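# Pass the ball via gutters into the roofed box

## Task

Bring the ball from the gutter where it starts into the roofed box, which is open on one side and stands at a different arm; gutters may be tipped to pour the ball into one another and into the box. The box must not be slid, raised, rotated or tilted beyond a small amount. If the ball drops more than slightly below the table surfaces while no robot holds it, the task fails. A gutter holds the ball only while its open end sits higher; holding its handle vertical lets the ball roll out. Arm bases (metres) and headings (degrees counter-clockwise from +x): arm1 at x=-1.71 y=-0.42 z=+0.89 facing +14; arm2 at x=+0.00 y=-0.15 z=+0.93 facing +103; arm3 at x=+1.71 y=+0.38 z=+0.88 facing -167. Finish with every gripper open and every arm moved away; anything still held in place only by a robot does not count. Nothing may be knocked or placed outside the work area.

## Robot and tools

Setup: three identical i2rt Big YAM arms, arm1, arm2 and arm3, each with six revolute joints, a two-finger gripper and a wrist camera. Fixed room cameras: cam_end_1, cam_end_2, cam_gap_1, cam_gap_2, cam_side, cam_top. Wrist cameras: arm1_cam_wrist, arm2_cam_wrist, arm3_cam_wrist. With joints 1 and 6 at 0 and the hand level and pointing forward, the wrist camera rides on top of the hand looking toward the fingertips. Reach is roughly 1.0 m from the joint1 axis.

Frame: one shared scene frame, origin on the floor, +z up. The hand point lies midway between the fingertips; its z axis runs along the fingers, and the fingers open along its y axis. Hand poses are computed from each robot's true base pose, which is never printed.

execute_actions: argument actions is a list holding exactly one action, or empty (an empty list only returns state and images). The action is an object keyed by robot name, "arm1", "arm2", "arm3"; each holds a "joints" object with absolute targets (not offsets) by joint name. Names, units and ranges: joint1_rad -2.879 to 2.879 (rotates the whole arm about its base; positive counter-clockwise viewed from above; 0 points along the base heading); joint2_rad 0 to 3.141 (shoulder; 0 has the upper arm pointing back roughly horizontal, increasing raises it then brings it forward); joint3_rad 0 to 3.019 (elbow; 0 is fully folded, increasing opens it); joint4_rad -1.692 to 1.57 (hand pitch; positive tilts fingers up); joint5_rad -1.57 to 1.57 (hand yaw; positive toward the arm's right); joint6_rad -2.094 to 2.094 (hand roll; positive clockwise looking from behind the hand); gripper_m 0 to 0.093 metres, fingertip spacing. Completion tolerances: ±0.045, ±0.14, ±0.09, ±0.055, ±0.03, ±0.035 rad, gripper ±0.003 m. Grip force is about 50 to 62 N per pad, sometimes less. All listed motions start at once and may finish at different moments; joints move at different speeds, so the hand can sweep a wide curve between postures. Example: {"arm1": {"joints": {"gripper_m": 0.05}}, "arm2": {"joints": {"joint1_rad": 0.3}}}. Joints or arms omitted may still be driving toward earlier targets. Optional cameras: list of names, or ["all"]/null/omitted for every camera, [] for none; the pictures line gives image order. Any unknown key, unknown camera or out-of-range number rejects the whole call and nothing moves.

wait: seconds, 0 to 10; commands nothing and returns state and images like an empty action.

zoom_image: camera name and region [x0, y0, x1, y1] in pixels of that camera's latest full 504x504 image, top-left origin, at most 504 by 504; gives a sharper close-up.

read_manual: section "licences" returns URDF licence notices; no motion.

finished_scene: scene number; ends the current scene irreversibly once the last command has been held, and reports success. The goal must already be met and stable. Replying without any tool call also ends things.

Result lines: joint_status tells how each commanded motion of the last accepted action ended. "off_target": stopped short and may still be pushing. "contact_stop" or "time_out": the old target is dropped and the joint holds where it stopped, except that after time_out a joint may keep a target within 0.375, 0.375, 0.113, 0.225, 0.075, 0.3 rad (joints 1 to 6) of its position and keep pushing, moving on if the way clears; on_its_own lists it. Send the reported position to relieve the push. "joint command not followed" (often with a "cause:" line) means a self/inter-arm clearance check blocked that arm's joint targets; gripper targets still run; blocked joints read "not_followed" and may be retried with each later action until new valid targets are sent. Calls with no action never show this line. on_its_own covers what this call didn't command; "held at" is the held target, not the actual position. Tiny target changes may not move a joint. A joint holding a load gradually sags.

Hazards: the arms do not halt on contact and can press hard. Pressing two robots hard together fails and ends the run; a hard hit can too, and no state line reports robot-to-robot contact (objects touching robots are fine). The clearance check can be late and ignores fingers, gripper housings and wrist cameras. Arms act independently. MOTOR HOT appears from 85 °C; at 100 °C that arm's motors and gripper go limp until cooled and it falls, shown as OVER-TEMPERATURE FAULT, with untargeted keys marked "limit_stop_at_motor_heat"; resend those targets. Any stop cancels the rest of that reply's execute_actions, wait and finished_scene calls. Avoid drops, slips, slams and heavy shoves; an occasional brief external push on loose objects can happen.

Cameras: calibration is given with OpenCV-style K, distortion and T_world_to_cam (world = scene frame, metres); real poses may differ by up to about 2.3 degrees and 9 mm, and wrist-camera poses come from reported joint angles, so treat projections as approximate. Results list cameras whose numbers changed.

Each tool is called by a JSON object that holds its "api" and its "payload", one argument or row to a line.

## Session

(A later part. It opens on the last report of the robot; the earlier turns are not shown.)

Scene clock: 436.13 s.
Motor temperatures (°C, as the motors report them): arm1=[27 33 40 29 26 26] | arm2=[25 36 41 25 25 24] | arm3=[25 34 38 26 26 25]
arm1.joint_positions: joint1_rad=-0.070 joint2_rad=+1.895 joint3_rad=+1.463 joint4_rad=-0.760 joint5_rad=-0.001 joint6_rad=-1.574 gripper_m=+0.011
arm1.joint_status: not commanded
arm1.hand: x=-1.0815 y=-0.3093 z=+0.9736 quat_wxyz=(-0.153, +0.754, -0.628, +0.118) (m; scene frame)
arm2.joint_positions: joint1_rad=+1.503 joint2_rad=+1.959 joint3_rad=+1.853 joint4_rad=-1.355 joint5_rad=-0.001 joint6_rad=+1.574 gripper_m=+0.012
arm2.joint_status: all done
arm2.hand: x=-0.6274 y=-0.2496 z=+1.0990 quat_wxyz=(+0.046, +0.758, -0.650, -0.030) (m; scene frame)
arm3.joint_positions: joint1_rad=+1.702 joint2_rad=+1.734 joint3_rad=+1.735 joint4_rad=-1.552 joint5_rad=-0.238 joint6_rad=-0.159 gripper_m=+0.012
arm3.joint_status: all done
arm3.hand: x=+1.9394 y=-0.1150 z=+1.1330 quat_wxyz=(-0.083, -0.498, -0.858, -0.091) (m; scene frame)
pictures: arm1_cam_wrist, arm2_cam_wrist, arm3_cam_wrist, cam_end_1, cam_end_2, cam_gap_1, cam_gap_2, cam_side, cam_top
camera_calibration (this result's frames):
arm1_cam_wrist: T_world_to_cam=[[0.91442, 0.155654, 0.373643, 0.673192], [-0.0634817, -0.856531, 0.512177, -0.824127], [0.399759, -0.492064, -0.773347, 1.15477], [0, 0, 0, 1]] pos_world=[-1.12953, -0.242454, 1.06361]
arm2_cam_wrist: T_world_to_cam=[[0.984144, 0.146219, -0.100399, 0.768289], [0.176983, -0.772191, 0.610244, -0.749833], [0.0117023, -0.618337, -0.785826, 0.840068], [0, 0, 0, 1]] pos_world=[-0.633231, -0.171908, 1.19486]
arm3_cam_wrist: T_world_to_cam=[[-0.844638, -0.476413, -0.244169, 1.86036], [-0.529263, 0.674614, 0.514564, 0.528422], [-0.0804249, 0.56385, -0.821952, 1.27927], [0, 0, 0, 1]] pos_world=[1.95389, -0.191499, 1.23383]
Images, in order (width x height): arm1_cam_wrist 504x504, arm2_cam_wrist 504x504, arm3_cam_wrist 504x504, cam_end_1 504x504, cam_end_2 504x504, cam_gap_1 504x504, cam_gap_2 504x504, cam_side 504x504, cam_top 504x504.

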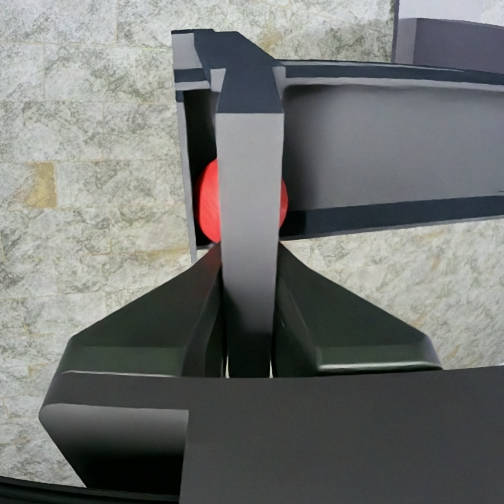

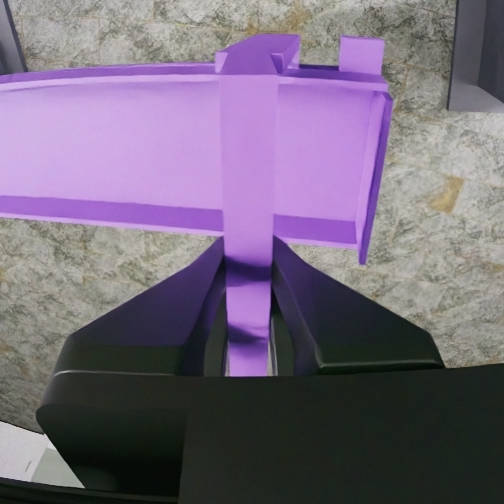

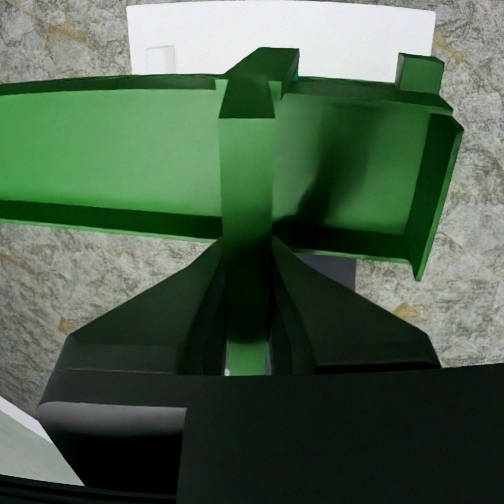

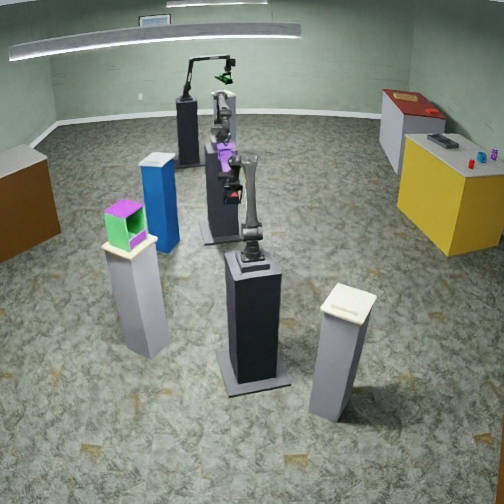

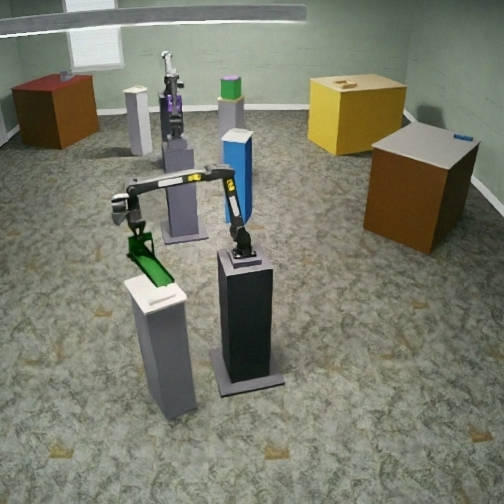

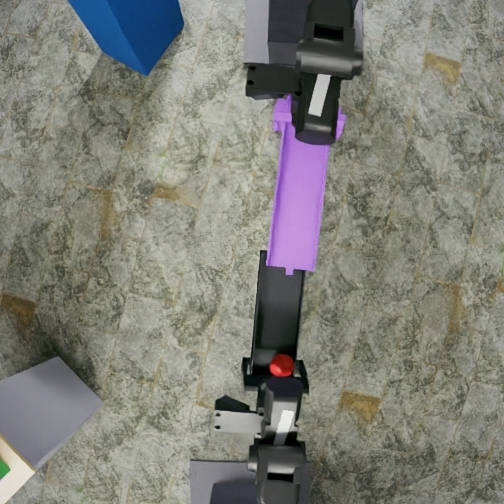

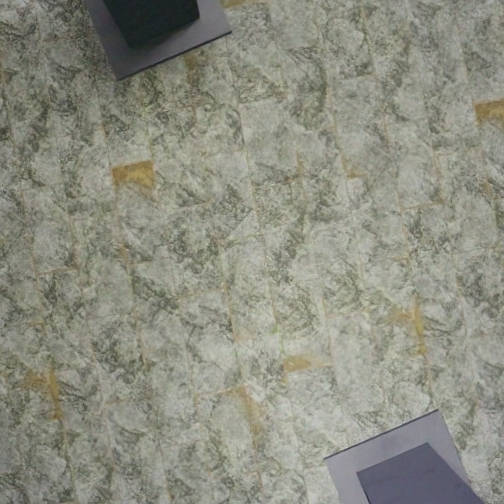

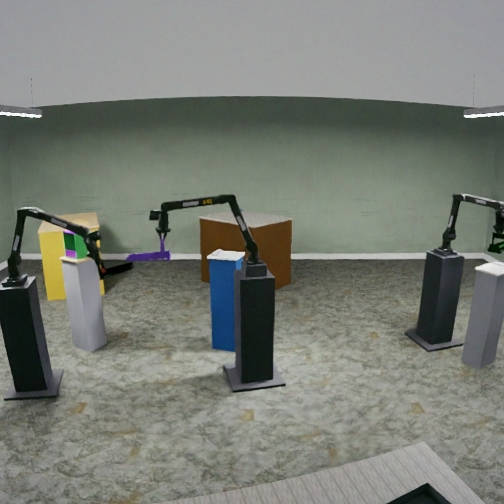

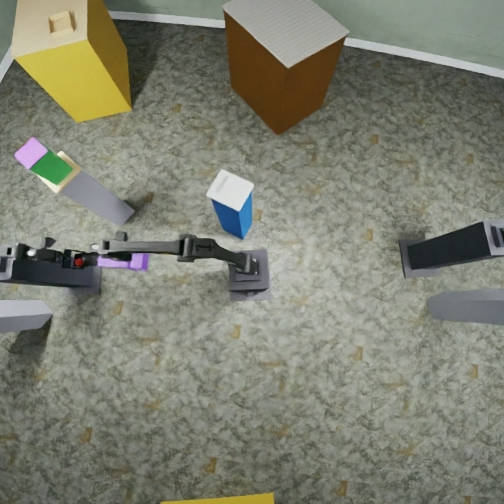

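{"api": "zoom_image", "payload": {
  "camera": "cam_top",
  "region": [40, 230, 110, 300]
}}

{"api": "zoom_image", "payload": {
  "camera": "cam_gap_1",
  "region": [0, 404, 100, 504]
}}

Region (40, 230, 110, 300) of cam_top's 504x504 image, scaled by 7.200, with more detail than that image has.

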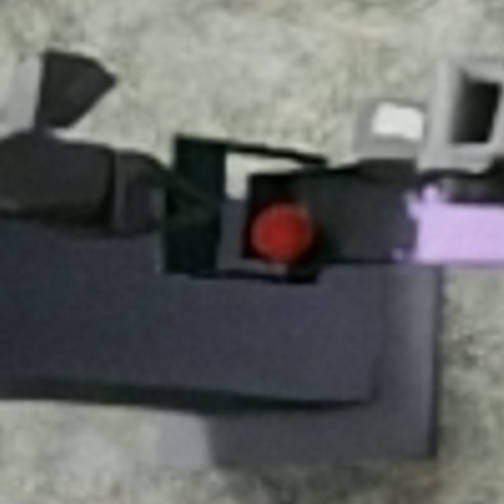

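Region (0, 404, 100, 504) of cam_gap_1's 504x504 image, scaled by 5.040, with more detail than that image has.

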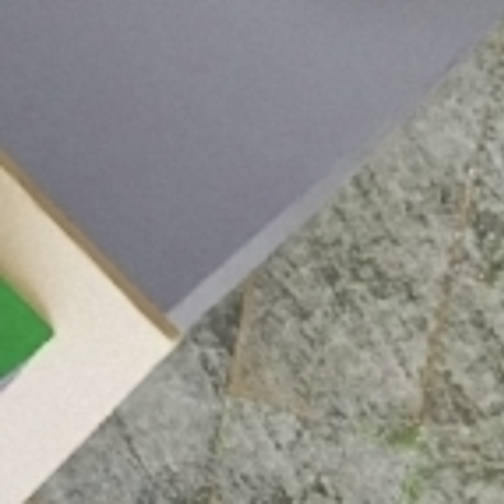

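{"api": "execute_actions", "payload": {
  "actions": [
    {"arm1": {"joints": {"joint1_rad": 1.05, "joint2_rad": 1.06, "joint3_rad": 0.80, "joint4_rad": -0.868}}, "arm2": {"joints": {"joint1_rad": 0.42, "joint2_rad": 1.65, "joint3_rad": 1.30, "joint4_rad": -1.015, "joint5_rad": -0.203, "joint6_rad": 0.57}}, "arm3": {"joints": {"joint2_rad": 1.73, "joint3_rad": 1.51, "joint4_rad": -1.33}}}
  ],
  "cameras": ["arm1_cam_wrist", "cam_end_1", "cam_top", "cam_side", "cam_end_2"]
}}

Scene clock: 558.00 s.
Motor temperatures (°C, as the motors report them): arm1=[27 34 40 29 26 26] | arm2=[25 37 41 25 25 24] | arm3=[25 34 36 26 27 25]
arm1.joint_positions: joint1_rad=+1.052 joint2_rad=+1.074 joint3_rad=+0.783 joint4_rad=-0.872 joint5_rad=-0.004 joint6_rad=-1.575 gripper_m=+0.011
arm1.joint_status: all done
arm1.hand: x=-1.6198 y=-0.0751 z=+1.0548 quat_wxyz=(-0.209, +0.969, -0.128, +0.028) (m; scene frame)
arm2.joint_positions: joint1_rad=+0.421 joint2_rad=+1.663 joint3_rad=+1.278 joint4_rad=-1.021 joint5_rad=-0.197 joint6_rad=+0.585 gripper_m=+0.012
arm2.joint_status: all done
arm2.hand: x=-0.3380 y=+0.2421 z=+1.0415 quat_wxyz=(+0.087, +0.727, -0.675, -0.092) (m; scene frame)
arm3.joint_positions: joint1_rad=+1.702 joint2_rad=+1.734 joint3_rad=+1.508 joint4_rad=-1.342 joint5_rad=-0.238 joint6_rad=-0.159 gripper_m=+0.012
arm3.joint_status: all done
arm3.hand: x=+1.9350 y=-0.1014 z=+1.0468 quat_wxyz=(-0.076, -0.499, -0.858, -0.096) (m; scene frame)
pictures: arm1_cam_wrist, cam_end_1, cam_end_2, cam_side, cam_top
camera_calibration (this result's frames):
arm1_cam_wrist: T_world_to_cam=[[0.246111, 0.879506, 0.407306, 0.0349885], [0.73264, -0.443934, 0.515908, 0.617337], [0.634562, 0.171438, -0.753618, 1.95735], [0, 0, 0, 1]] pos_world=[-1.70295, -0.0922786, 1.14235]
Images, in order (width x height): arm1_cam_wrist 504x504, cam_end_1 504x504, cam_end_2 504x504, cam_side 504x504, cam_top 504x504.

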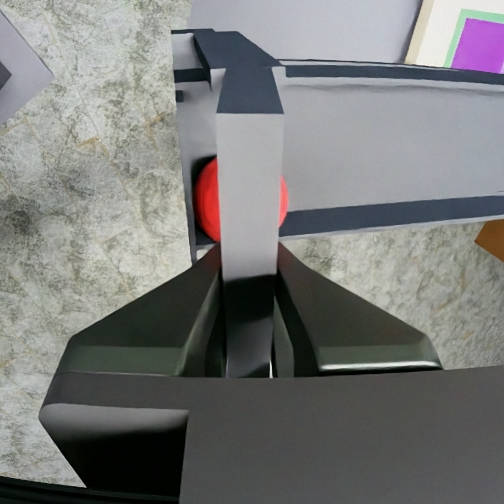

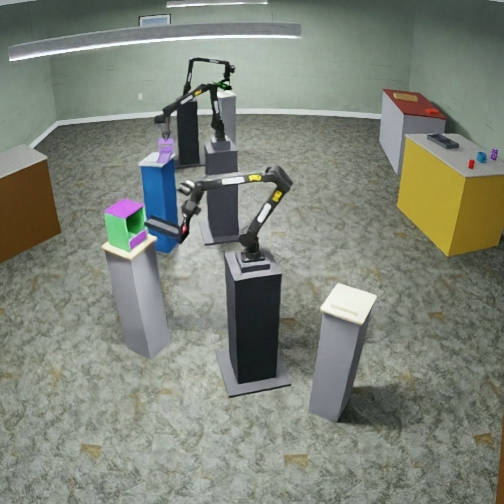

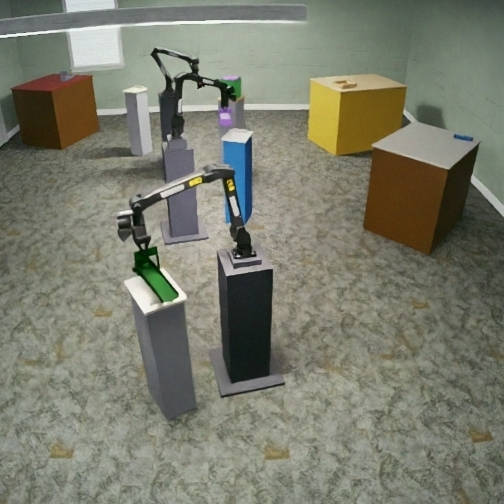

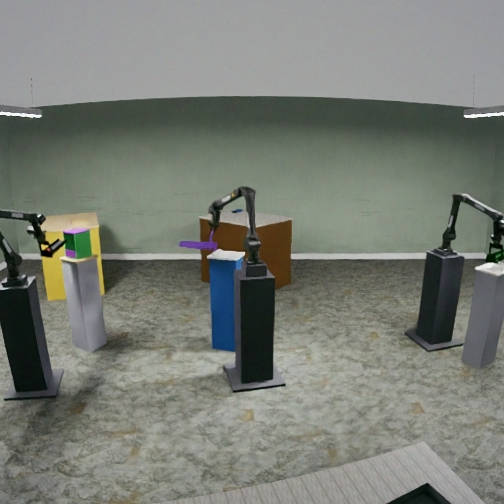

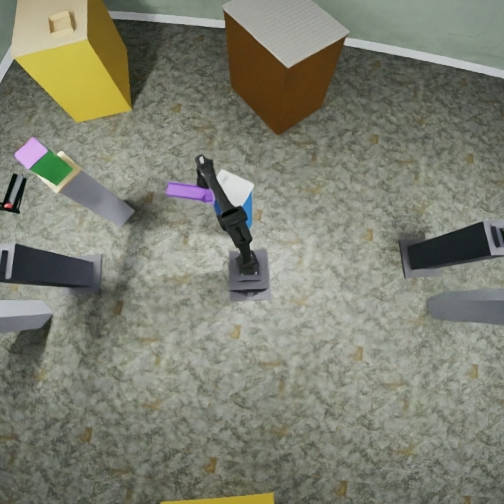

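{"api": "zoom_image", "payload": {
  "camera": "cam_end_1",
  "region": [95, 170, 215, 270]
}}

{"api": "zoom_image", "payload": {
  "camera": "cam_top",
  "region": [0, 130, 90, 220]
}}

{"api": "zoom_image", "payload": {
  "camera": "cam_side",
  "region": [20, 205, 100, 275]
}}

Region (95, 170, 215, 270) of cam_end_1's 504x504 image, scaled by 4.200, with more detail than that image has.

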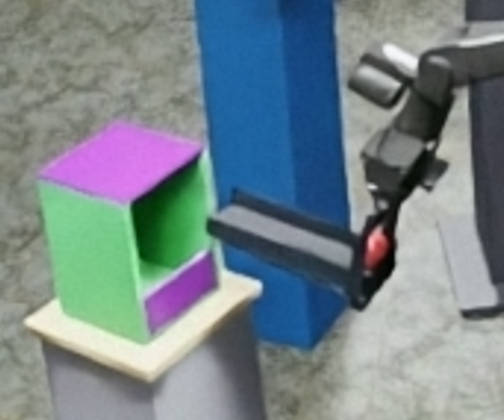

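Region (0, 130, 90, 220) of cam_top's 504x504 image, scaled by 5.600, with more detail than that image has.

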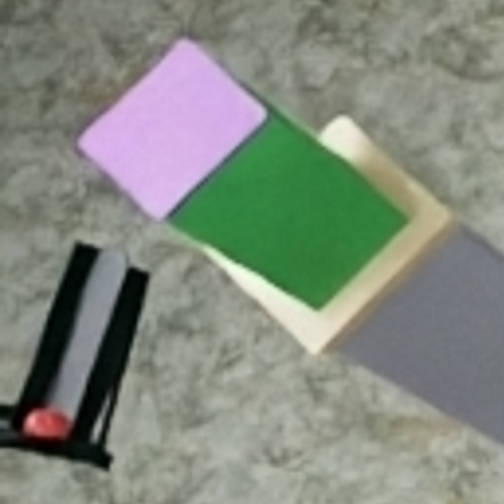

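Region (20, 205, 100, 275) of cam_side's 504x504 image, scaled by 6.300, with more detail than that image has; it fills the top 441 rows of this view, and the rest is white.

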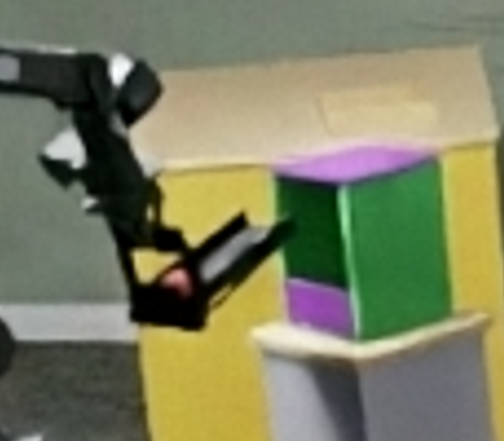

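{"api": "zoom_image", "payload": {
  "camera": "cam_end_1",
  "region": [120, 195, 180, 255]
}}

{"api": "zoom_image", "payload": {
  "camera": "cam_side",
  "region": [45, 222, 85, 262]
}}

{"api": "zoom_image", "payload": {
  "camera": "arm1_cam_wrist",
  "region": [384, 0, 504, 120]
}}

Region (120, 195, 180, 255) of cam_end_1's 504x504 image, scaled by 8.400, with more detail than that image has.

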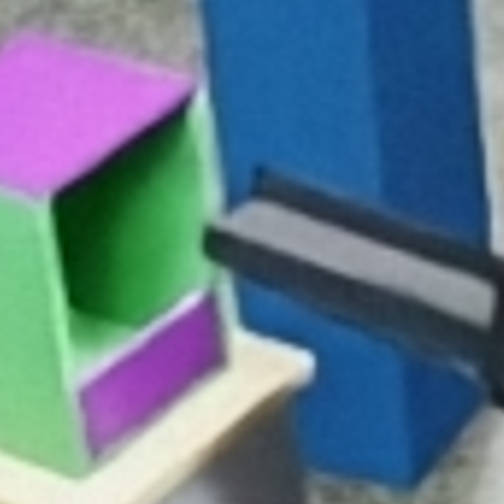

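Region (45, 222, 85, 262) of cam_side's 504x504 image, scaled by 12.600, with more detail than that image has.

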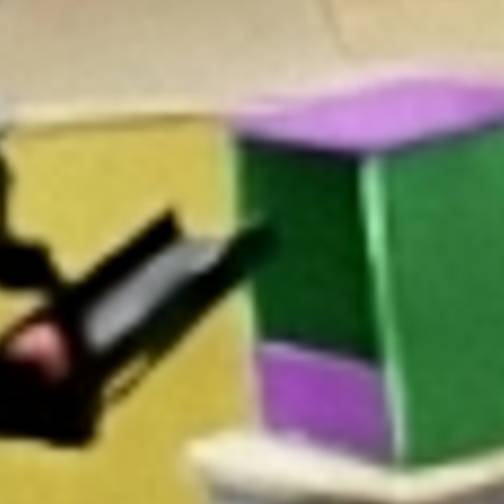

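Region (384, 0, 504, 120) of arm1_cam_wrist's 504x504 image, scaled by 4.200, with more detail than that image has.

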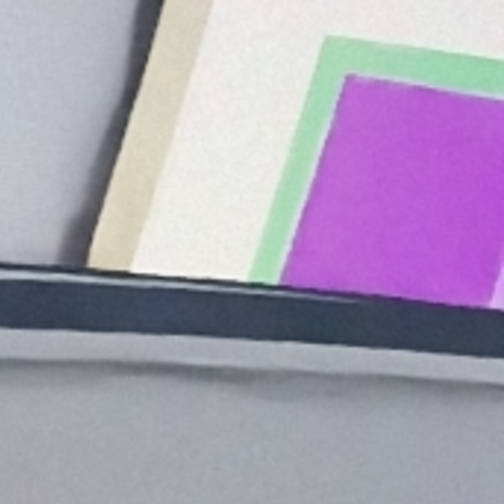

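{"api": "execute_actions", "payload": {
  "actions": [
    {"arm1": {"joints": {"joint1_rad": 1.036, "joint2_rad": 1.53, "joint3_rad": 1.335, "joint4_rad": -1.033}}, "arm2": {"joints": {"joint1_rad": 0.066}}, "arm3": {"joints": {"joint2_rad": 1.77, "joint3_rad": 1.44, "joint4_rad": -1.232, "joint6_rad": -0.14}}}
  ],
  "cameras": ["arm1_cam_wrist", "cam_end_1", "cam_top", "cam_side", "cam_end_2", "arm2_cam_wrist", "arm3_cam_wrist"]
}}

Scene clock: 671.63 s.
Motor temperatures (°C, as the motors report them): arm1=[27 31 41 29 26 26] | arm2=[25 34 41 25 25 24] | arm3=[25 34 36 26 27 25]
arm1.joint_positions: joint1_rad=+1.043 joint2_rad=+1.542 joint3_rad=+1.265 joint4_rad=-1.033 joint5_rad=-0.004 joint6_rad=-1.575 gripper_m=+0.011
arm1.joint_status: all done
arm1.hand: x=-1.5773 y=+0.0636 z=+1.0660 quat_wxyz=(-0.137, +0.981, -0.134, +0.019) (m; scene frame)
arm2.joint_positions: joint1_rad=+0.060 joint2_rad=+1.663 joint3_rad=+1.278 joint4_rad=-1.021 joint5_rad=-0.198 joint6_rad=+0.581 gripper_m=+0.012
arm2.joint_status: all done
arm2.hand: x=-0.1773 y=+0.3358 z=+1.0407 quat_wxyz=(+0.067, +0.596, -0.793, -0.105) (m; scene frame)
arm3.joint_positions: joint1_rad=+1.702 joint2_rad=+1.770 joint3_rad=+1.443 joint4_rad=-1.244 joint5_rad=-0.238 joint6_rad=-0.149 gripper_m=+0.012
arm3.joint_status: all done
arm3.hand: x=+1.9359 y=-0.1027 z=+1.0053 quat_wxyz=(-0.075, -0.504, -0.855, -0.098) (m; scene frame)
pictures: arm1_cam_wrist, arm2_cam_wrist, arm3_cam_wrist, cam_end_1, cam_end_2, cam_side, cam_top
camera_calibration (this result's frames):
arm1_cam_wrist: T_world_to_cam=[[0.267402, 0.925084, 0.269659, 0.0753221], [0.750011, -0.375513, 0.544493, 0.634629], [0.604962, 0.0566487, -0.794236, 1.91896], [0, 0, 0, 1]] pos_world=[-1.65702, 0.0599254, 1.15825]
arm2_cam_wrist: T_world_to_cam=[[0.932156, -0.272353, -0.238556, 0.509018], [-0.0925828, -0.816291, 0.570173, -0.33309], [-0.350019, -0.509404, -0.786126, 1.05054], [0, 0, 0, 1]] pos_world=[-0.137613, 0.401884, 1.13721]
arm3_cam_wrist: T_world_to_cam=[[-0.851226, -0.463058, -0.246965, 1.84902], [-0.518456, 0.669055, 0.532512, 0.544348], [-0.0813507, 0.581328, -0.809592, 1.15827], [0, 0, 0, 1]] pos_world=[1.95038, -0.181331, 1.10449]
Images, in order (width x height): arm1_cam_wrist 504x504, arm2_cam_wrist 504x504, arm3_cam_wrist 504x504, cam_end_1 504x504, cam_end_2 504x504, cam_side 504x504, cam_top 504x504.

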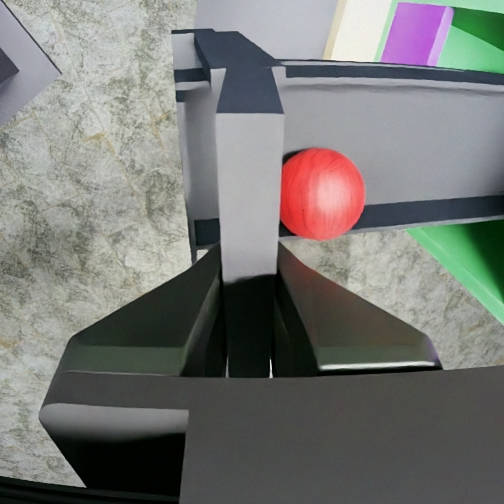

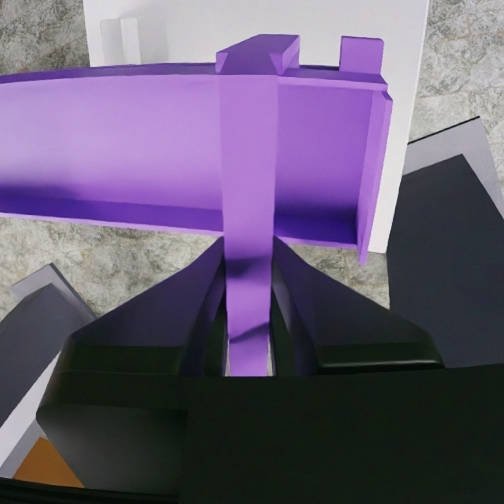

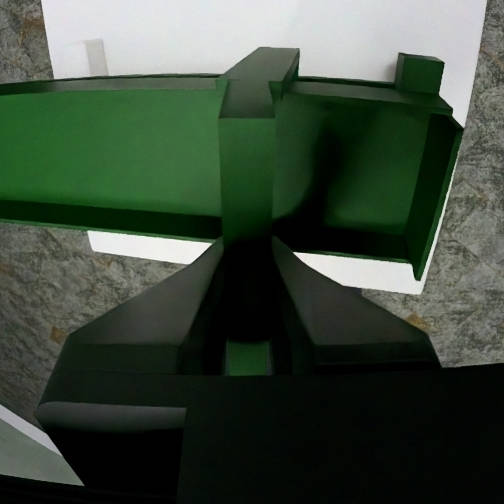

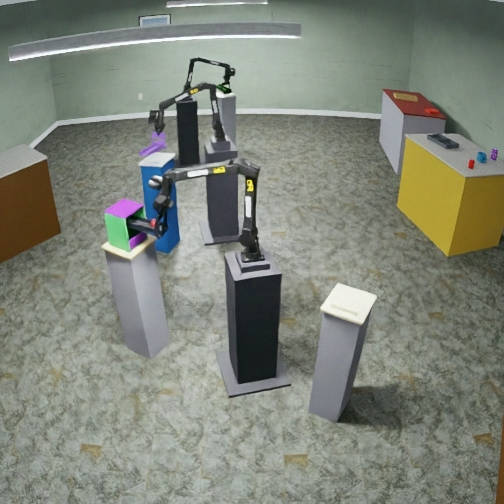

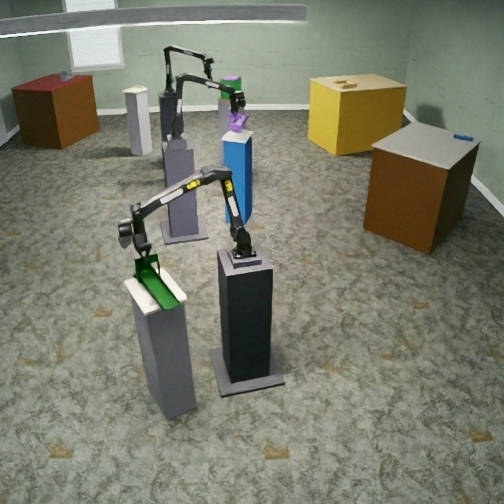

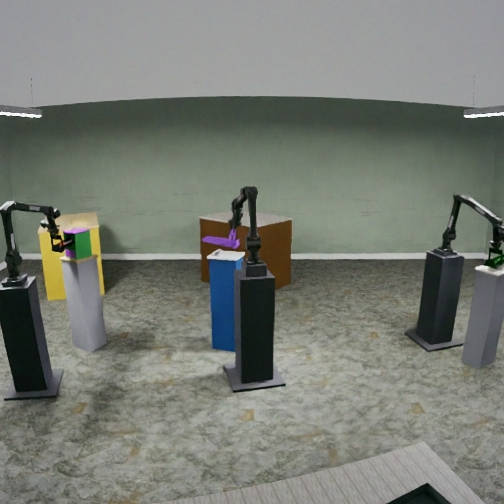

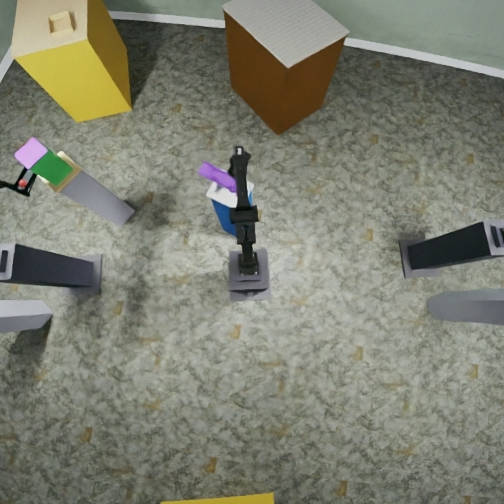

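{"api": "zoom_image", "payload": {
  "camera": "cam_end_1",
  "region": [95, 185, 185, 265]
}}

{"api": "zoom_image", "payload": {
  "camera": "cam_side",
  "region": [40, 215, 100, 270]
}}

Region (95, 185, 185, 265) of cam_end_1's 504x504 image, scaled by 5.600, with more detail than that image has.

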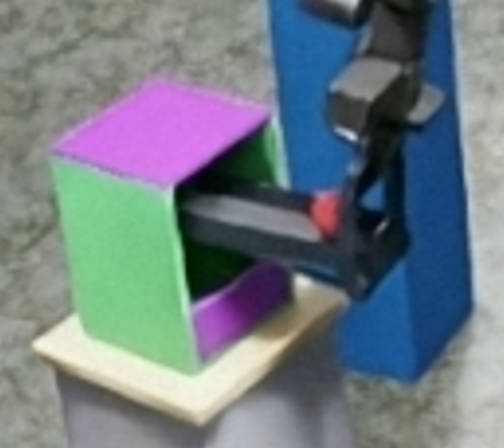

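Region (40, 215, 100, 270) of cam_side's 504x504 image, scaled by 8.400, with more detail than that image has; it fills the top 462 rows of this view, and the rest is white.

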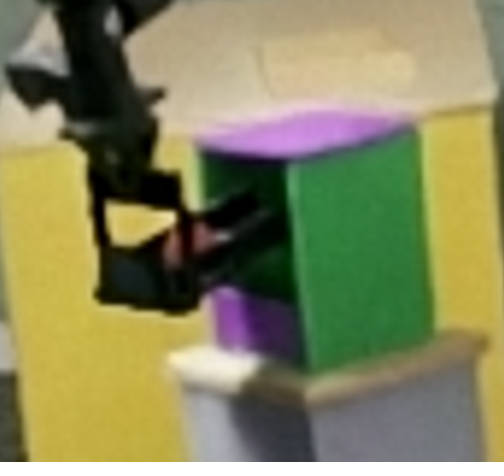

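{"api": "execute_actions", "payload": {
  "actions": [
    {"arm1": {"joints": {"joint2_rad": 1.64, "joint3_rad": 1.487, "joint4_rad": -1.254}}, "arm2": {"joints": {"joint1_rad": 0.072, "joint2_rad": 1.735, "joint3_rad": 1.235, "joint4_rad": -0.88}}, "arm3": {"joints": {"joint2_rad": 1.794, "joint3_rad": 1.419, "joint4_rad": -1.212}}}
  ],
  "cameras": ["arm1_cam_wrist", "cam_end_1"]
}}

{"api": "execute_actions", "payload": {
  "actions": [],
  "cameras": ["arm1_cam_wrist", "cam_end_1", "cam_side", "arm2_cam_wrist", "arm3_cam_wrist"]
}}

Scene clock: 689.73 s.
Motor temperatures (°C, as the motors report them): arm1=[27 31 44 29 26 26] | arm2=[25 34 41 25 25 24] | arm3=[25 34 35 26 27 25]
arm1.joint_positions: joint1_rad=+1.043 joint2_rad=+1.652 joint3_rad=+1.417 joint4_rad=-1.250 joint5_rad=-0.004 joint6_rad=-1.575 gripper_m=+0.011
arm1.joint_status: all done
arm1.hand: x=-1.5765 y=+0.0666 z=+1.0653 quat_wxyz=(-0.051, +0.989, -0.135, +0.006) (m; scene frame)
arm2.joint_positions: joint1_rad=+0.060 joint2_rad=+1.746 joint3_rad=+1.218 joint4_rad=-0.896 joint5_rad=-0.199 joint6_rad=+0.581 gripper_m=+0.012
arm2.joint_status: all done
arm2.hand: x=-0.1779 y=+0.3370 z=+0.9814 quat_wxyz=(+0.071, +0.595, -0.794, -0.097) (m; scene frame)
arm3.joint_positions: joint1_rad=+1.702 joint2_rad=+1.782 joint3_rad=+1.426 joint4_rad=-1.225 joint5_rad=-0.238 joint6_rad=-0.149 gripper_m=+0.012
arm3.joint_status: all done
arm3.hand: x=+1.9353 y=-0.1009 z=+0.9928 quat_wxyz=(-0.071, -0.504, -0.855, -0.101) (m; scene frame)
pictures: arm1_cam_wrist, cam_end_1
camera_calibration (this result's frames):
arm1_cam_wrist: T_world_to_cam=[[0.276612, 0.956032, 0.0974082, 0.268519], [0.776436, -0.282068, 0.563546, 0.650636], [0.566244, -0.0802527, -0.820321, 1.89359], [0, 0, 0, 1]] pos_world=[-1.65169, 0.0787759, 1.16053]
Images, in order (width x height): arm1_cam_wrist 504x504, cam_end_1 504x504.

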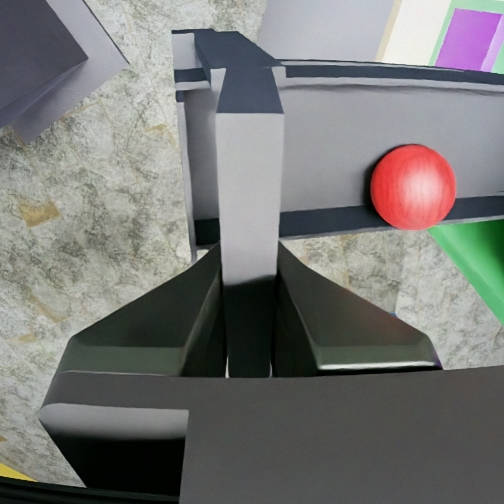

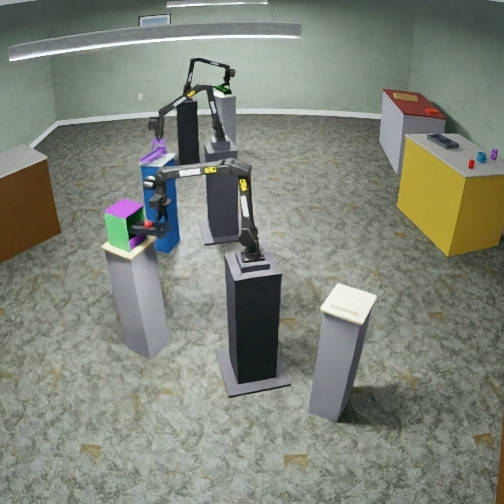

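Scene clock: 689.73 s.
Motor temperatures (°C, as the motors report them): arm1=[27 31 44 29 26 26] | arm2=[25 34 41 25 25 24] | arm3=[25 34 35 26 27 25]
arm1.joint_positions: joint1_rad=+1.043 joint2_rad=+1.652 joint3_rad=+1.417 joint4_rad=-1.250 joint5_rad=-0.004 joint6_rad=-1.575 gripper_m=+0.011
arm1.joint_status: all done
arm1.hand: x=-1.5765 y=+0.0666 z=+1.0653 quat_wxyz=(-0.051, +0.989, -0.135, +0.006) (m; scene frame)
arm2.joint_positions: joint1_rad=+0.060 joint2_rad=+1.746 joint3_rad=+1.218 joint4_rad=-0.896 joint5_rad=-0.199 joint6_rad=+0.581 gripper_m=+0.012
arm2.joint_status: all done
arm2.hand: x=-0.1779 y=+0.3370 z=+0.9814 quat_wxyz=(+0.071, +0.595, -0.794, -0.097) (m; scene frame)
arm3.joint_positions: joint1_rad=+1.702 joint2_rad=+1.782 joint3_rad=+1.426 joint4_rad=-1.225 joint5_rad=-0.238 joint6_rad=-0.149 gripper_m=+0.012
arm3.joint_status: all done
arm3.hand: x=+1.9353 y=-0.1009 z=+0.9928 quat_wxyz=(-0.071, -0.504, -0.855, -0.101) (m; scene frame)
pictures: arm1_cam_wrist, arm2_cam_wrist, arm3_cam_wrist, cam_end_1, cam_side
camera_calibration (this result's frames):
arm1_cam_wrist: T_world_to_cam=[[0.276612, 0.956032, 0.0974082, 0.268519], [0.776436, -0.282068, 0.563546, 0.650636], [0.566244, -0.0802527, -0.820321, 1.89359], [0, 0, 0, 1]] pos_world=[-1.65169, 0.0787759, 1.16053]
arm2_cam_wrist: T_world_to_cam=[[0.93315, -0.276137, -0.230171, 0.488965], [-0.0948254, -0.806677, 0.583335, -0.314987], [-0.346754, -0.522513, -0.778936, 1.00231], [0, 0, 0, 1]] pos_world=[-0.13859, 0.404651, 1.07703]
arm3_cam_wrist: T_world_to_cam=[[-0.852081, -0.460743, -0.248344, 1.84954], [-0.516575, 0.663834, 0.540809, 0.537103], [-0.0843147, 0.589101, -0.803648, 1.14768], [0, 0, 0, 1]] pos_world=[1.95018, -0.180486, 1.09119]
Images, in order (width x height): arm1_cam_wrist 504x504, arm2_cam_wrist 504x504, arm3_cam_wrist 504x504, cam_end_1 504x504, cam_side 504x504.

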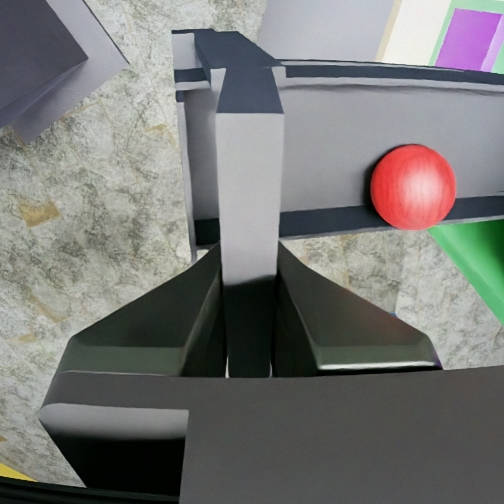

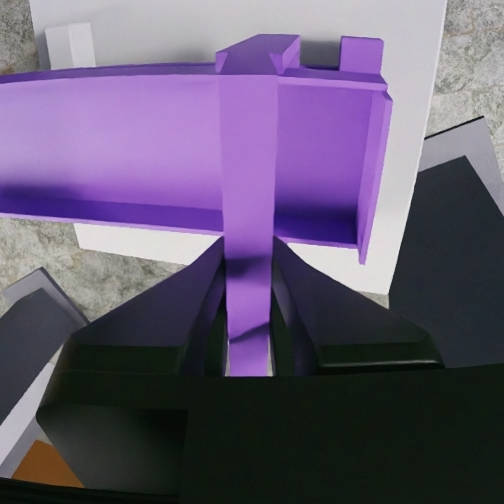

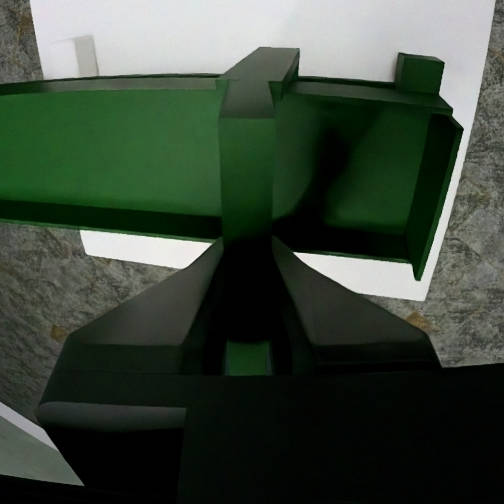

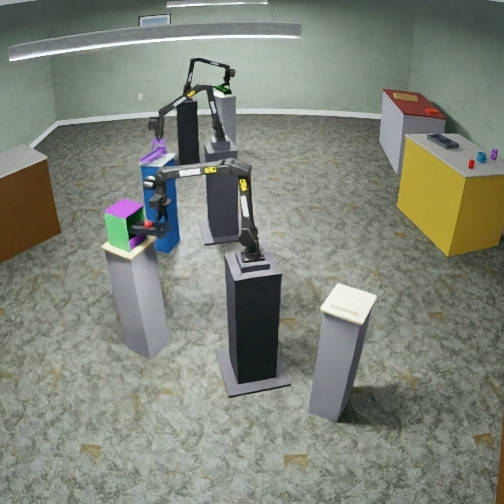

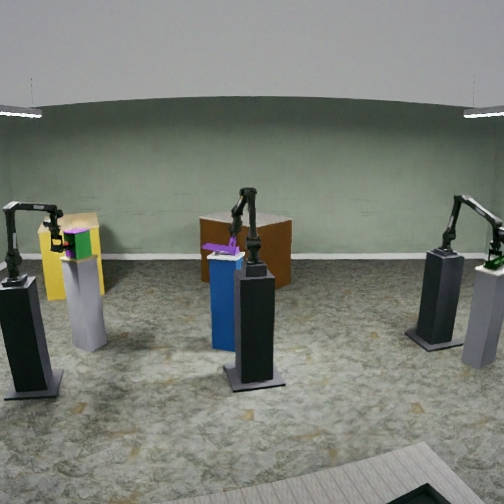

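The ball is rolling. Checking again.

{"api": "execute_actions", "payload": {
  "actions": [],
  "cameras": ["arm1_cam_wrist", "cam_end_1", "cam_side"]
}}

{"api": "zoom_image", "payload": {
  "camera": "cam_end_1",
  "region": [95, 185, 185, 265]
}}

{"api": "zoom_image", "payload": {
  "camera": "cam_side",
  "region": [40, 215, 100, 270]
}}

Scene clock: 692.20 s.
Motor temperatures (°C, as the motors report them): arm1=[27 31 44 29 26 26] | arm2=[25 34 41 25 25 24] | arm3=[25 34 35 26 27 25]
arm1.joint_positions: joint1_rad=+1.043 joint2_rad=+1.652 joint3_rad=+1.417 joint4_rad=-1.250 joint5_rad=-0.004 joint6_rad=-1.575 gripper_m=+0.011
arm1.joint_status: all done
arm1.hand: x=-1.5765 y=+0.0665 z=+1.0653 quat_wxyz=(-0.050, +0.989, -0.135, +0.006) (m; scene frame)
arm2.joint_positions: joint1_rad=+0.060 joint2_rad=+1.746 joint3_rad=+1.218 joint4_rad=-0.896 joint5_rad=-0.199 joint6_rad=+0.581 gripper_m=+0.012
arm2.joint_status: all done
arm2.hand: x=-0.1779 y=+0.3370 z=+0.9814 quat_wxyz=(+0.071, +0.595, -0.794, -0.097) (m; scene frame)
arm3.joint_positions: joint1_rad=+1.702 joint2_rad=+1.782 joint3_rad=+1.426 joint4_rad=-1.225 joint5_rad=-0.238 joint6_rad=-0.149 gripper_m=+0.012
arm3.joint_status: all done
arm3.hand: x=+1.9353 y=-0.1009 z=+0.9928 quat_wxyz=(-0.071, -0.504, -0.855, -0.101) (m; scene frame)
pictures: arm1_cam_wrist, cam_end_1, cam_side
camera_calibration (this result's frames):
arm1_cam_wrist: T_world_to_cam=[[0.276623, 0.956067, 0.0970286, 0.269033], [0.776494, -0.281862, 0.563569, 0.65069], [0.566159, -0.0805543, -0.820351, 1.8935], [0, 0, 0, 1]] pos_world=[-1.6517, 0.0787211, 1.16052]
Images, in order (width x height): arm1_cam_wrist 504x504, cam_end_1 504x504, cam_side 504x504.

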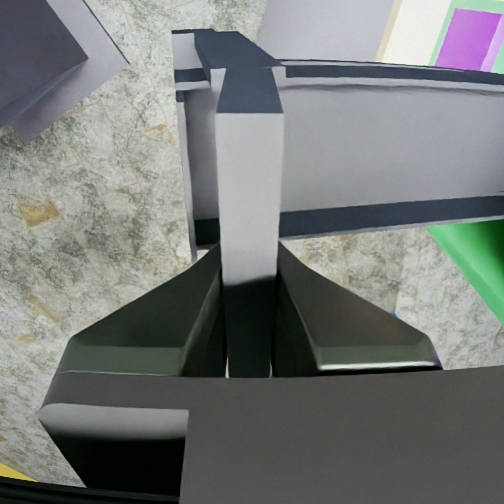

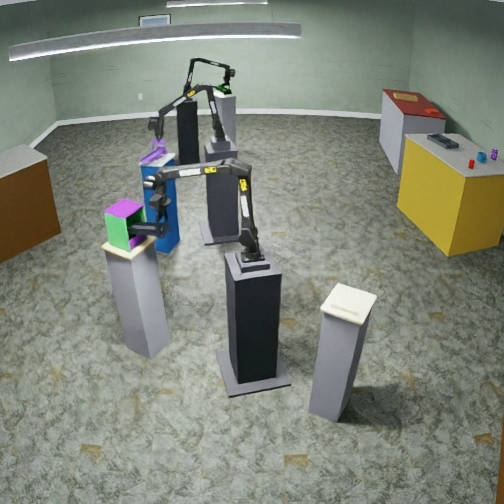

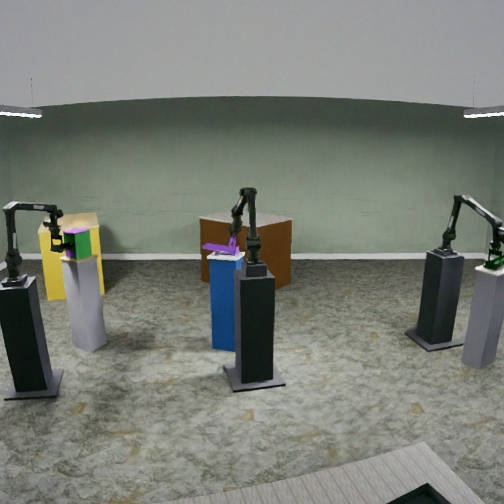

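Region (95, 185, 185, 265) of cam_end_1's 504x504 image, scaled by 5.600, with more detail than that image has.

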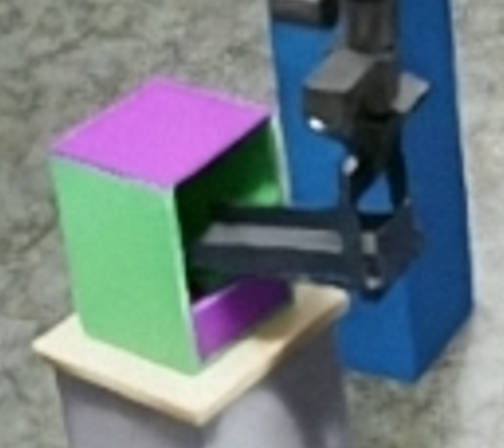

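Region (40, 215, 100, 270) of cam_side's 504x504 image, scaled by 8.400, with more detail than that image has; it fills the top 462 rows of this view, and the rest is white.

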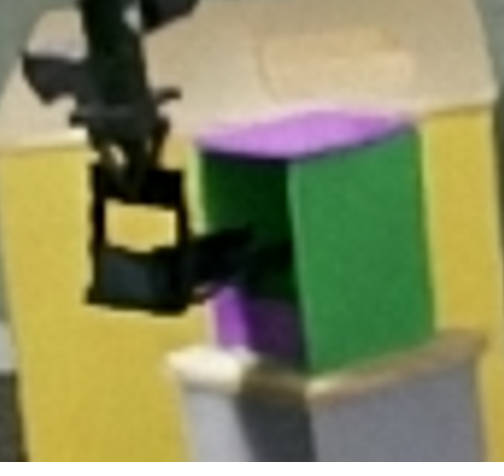

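{"api": "execute_actions", "payload": {
  "actions": [
    {"arm1": {"joints": {"joint2_rad": 1.345, "joint3_rad": 1.19}}, "arm2": {"joints": {"joint2_rad": 1.742, "joint3_rad": 1.222, "joint4_rad": -0.86}}, "arm3": {"joints": {"joint2_rad": 1.808, "joint3_rad": 1.412, "joint4_rad": -1.207}}}
  ],
  "cameras": ["arm1_cam_wrist", "cam_end_1", "cam_side", "cam_top"]
}}

Scene clock: 734.40 s.
Motor temperatures (°C, as the motors report them): arm1=[27 31 46 29 26 26] | arm2=[25 34 40 25 25 24] | arm3=[25 33 35 26 27 25]
arm1.joint_positions: joint1_rad=+1.043 joint2_rad=+1.343 joint3_rad=+1.178 joint4_rad=-1.256 joint5_rad=-0.004 joint6_rad=-1.575 gripper_m=+0.011
arm1.joint_status: all done
arm1.hand: x=-1.6032 y=-0.0273 z=+1.1040 quat_wxyz=(-0.082, +0.987, -0.135, +0.011) (m; scene frame)
arm2.joint_positions: joint1_rad=+0.060 joint2_rad=+1.746 joint3_rad=+1.215 joint4_rad=-0.877 joint5_rad=-0.199 joint6_rad=+0.581 gripper_m=+0.012
arm2.joint_status: all done
arm2.hand: x=-0.1788 y=+0.3399 z=+0.9810 quat_wxyz=(+0.068, +0.596, -0.794, -0.104) (m; scene frame)
arm3.joint_positions: joint1_rad=+1.702 joint2_rad=+1.795 joint3_rad=+1.420 joint4_rad=-1.219 joint5_rad=-0.238 joint6_rad=-0.149 gripper_m=+0.012
arm3.joint_status: all done
arm3.hand: x=+1.9349 y=-0.0997 z=+0.9845 quat_wxyz=(-0.066, -0.505, -0.854, -0.105) (m; scene frame)
pictures: arm1_cam_wrist, cam_end_1, cam_side, cam_top
camera_calibration (this result's frames):
arm1_cam_wrist: T_world_to_cam=[[0.274239, 0.948225, 0.160194, 0.2886], [0.766795, -0.316144, 0.55864, 0.6121], [0.580361, -0.0303654, -0.813793, 1.94971], [0, 0, 0, 1]] pos_world=[-1.68003, -0.0209424, 1.19848]
Images, in order (width x height): arm1_cam_wrist 504x504, cam_end_1 504x504, cam_side 504x504, cam_top 504x504.

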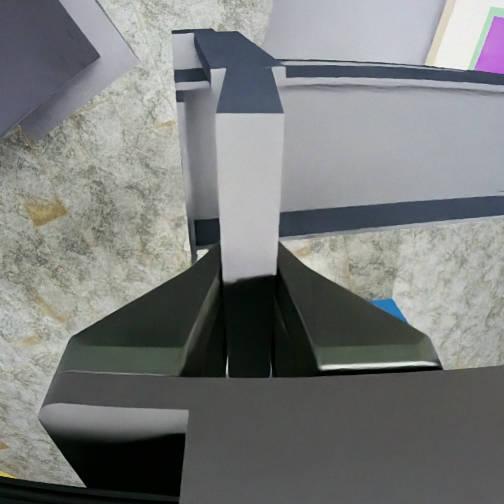

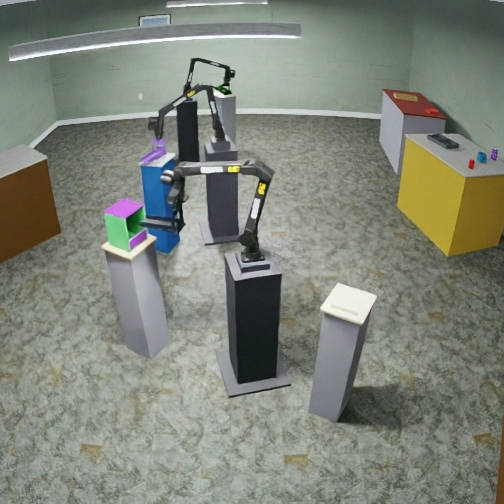

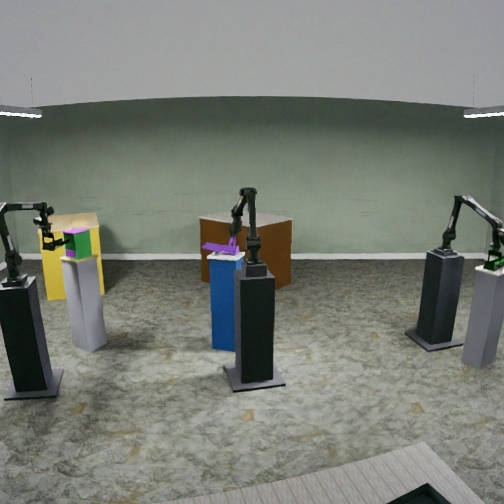

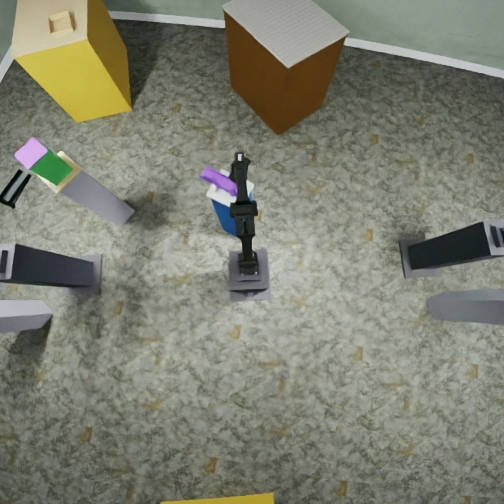

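{"api": "zoom_image", "payload": {
  "camera": "cam_top",
  "region": [0, 130, 90, 220]
}}

{"api": "zoom_image", "payload": {
  "camera": "cam_end_1",
  "region": [95, 185, 185, 265]
}}

{"api": "zoom_image", "payload": {
  "camera": "cam_side",
  "region": [40, 215, 100, 270]
}}

Region (0, 130, 90, 220) of cam_top's 504x504 image, scaled by 5.600, with more detail than that image has.

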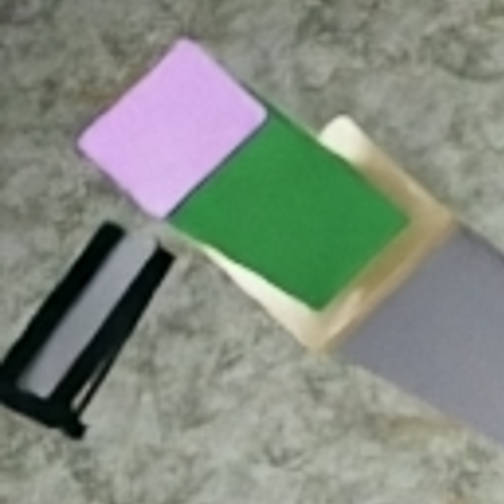

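Region (95, 185, 185, 265) of cam_end_1's 504x504 image, scaled by 5.600, with more detail than that image has.

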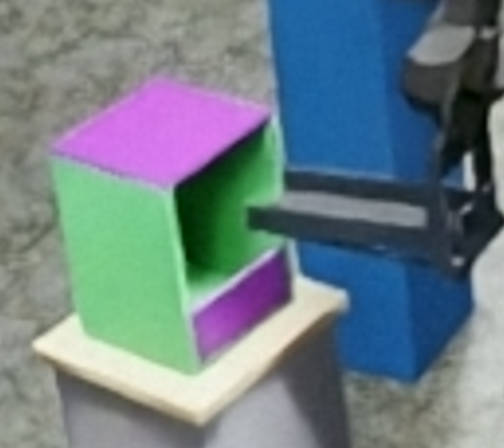

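Region (40, 215, 100, 270) of cam_side's 504x504 image, scaled by 8.400, with more detail than that image has; it fills the top 462 rows of this view, and the rest is white.

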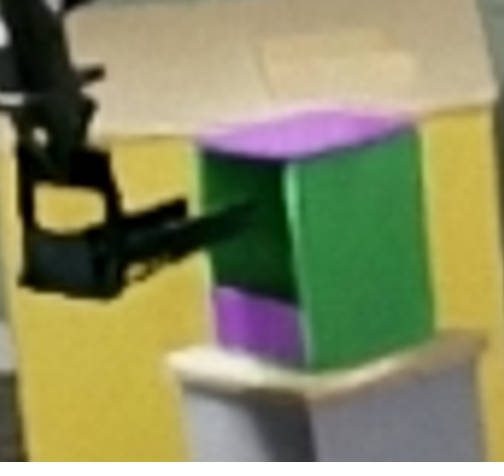

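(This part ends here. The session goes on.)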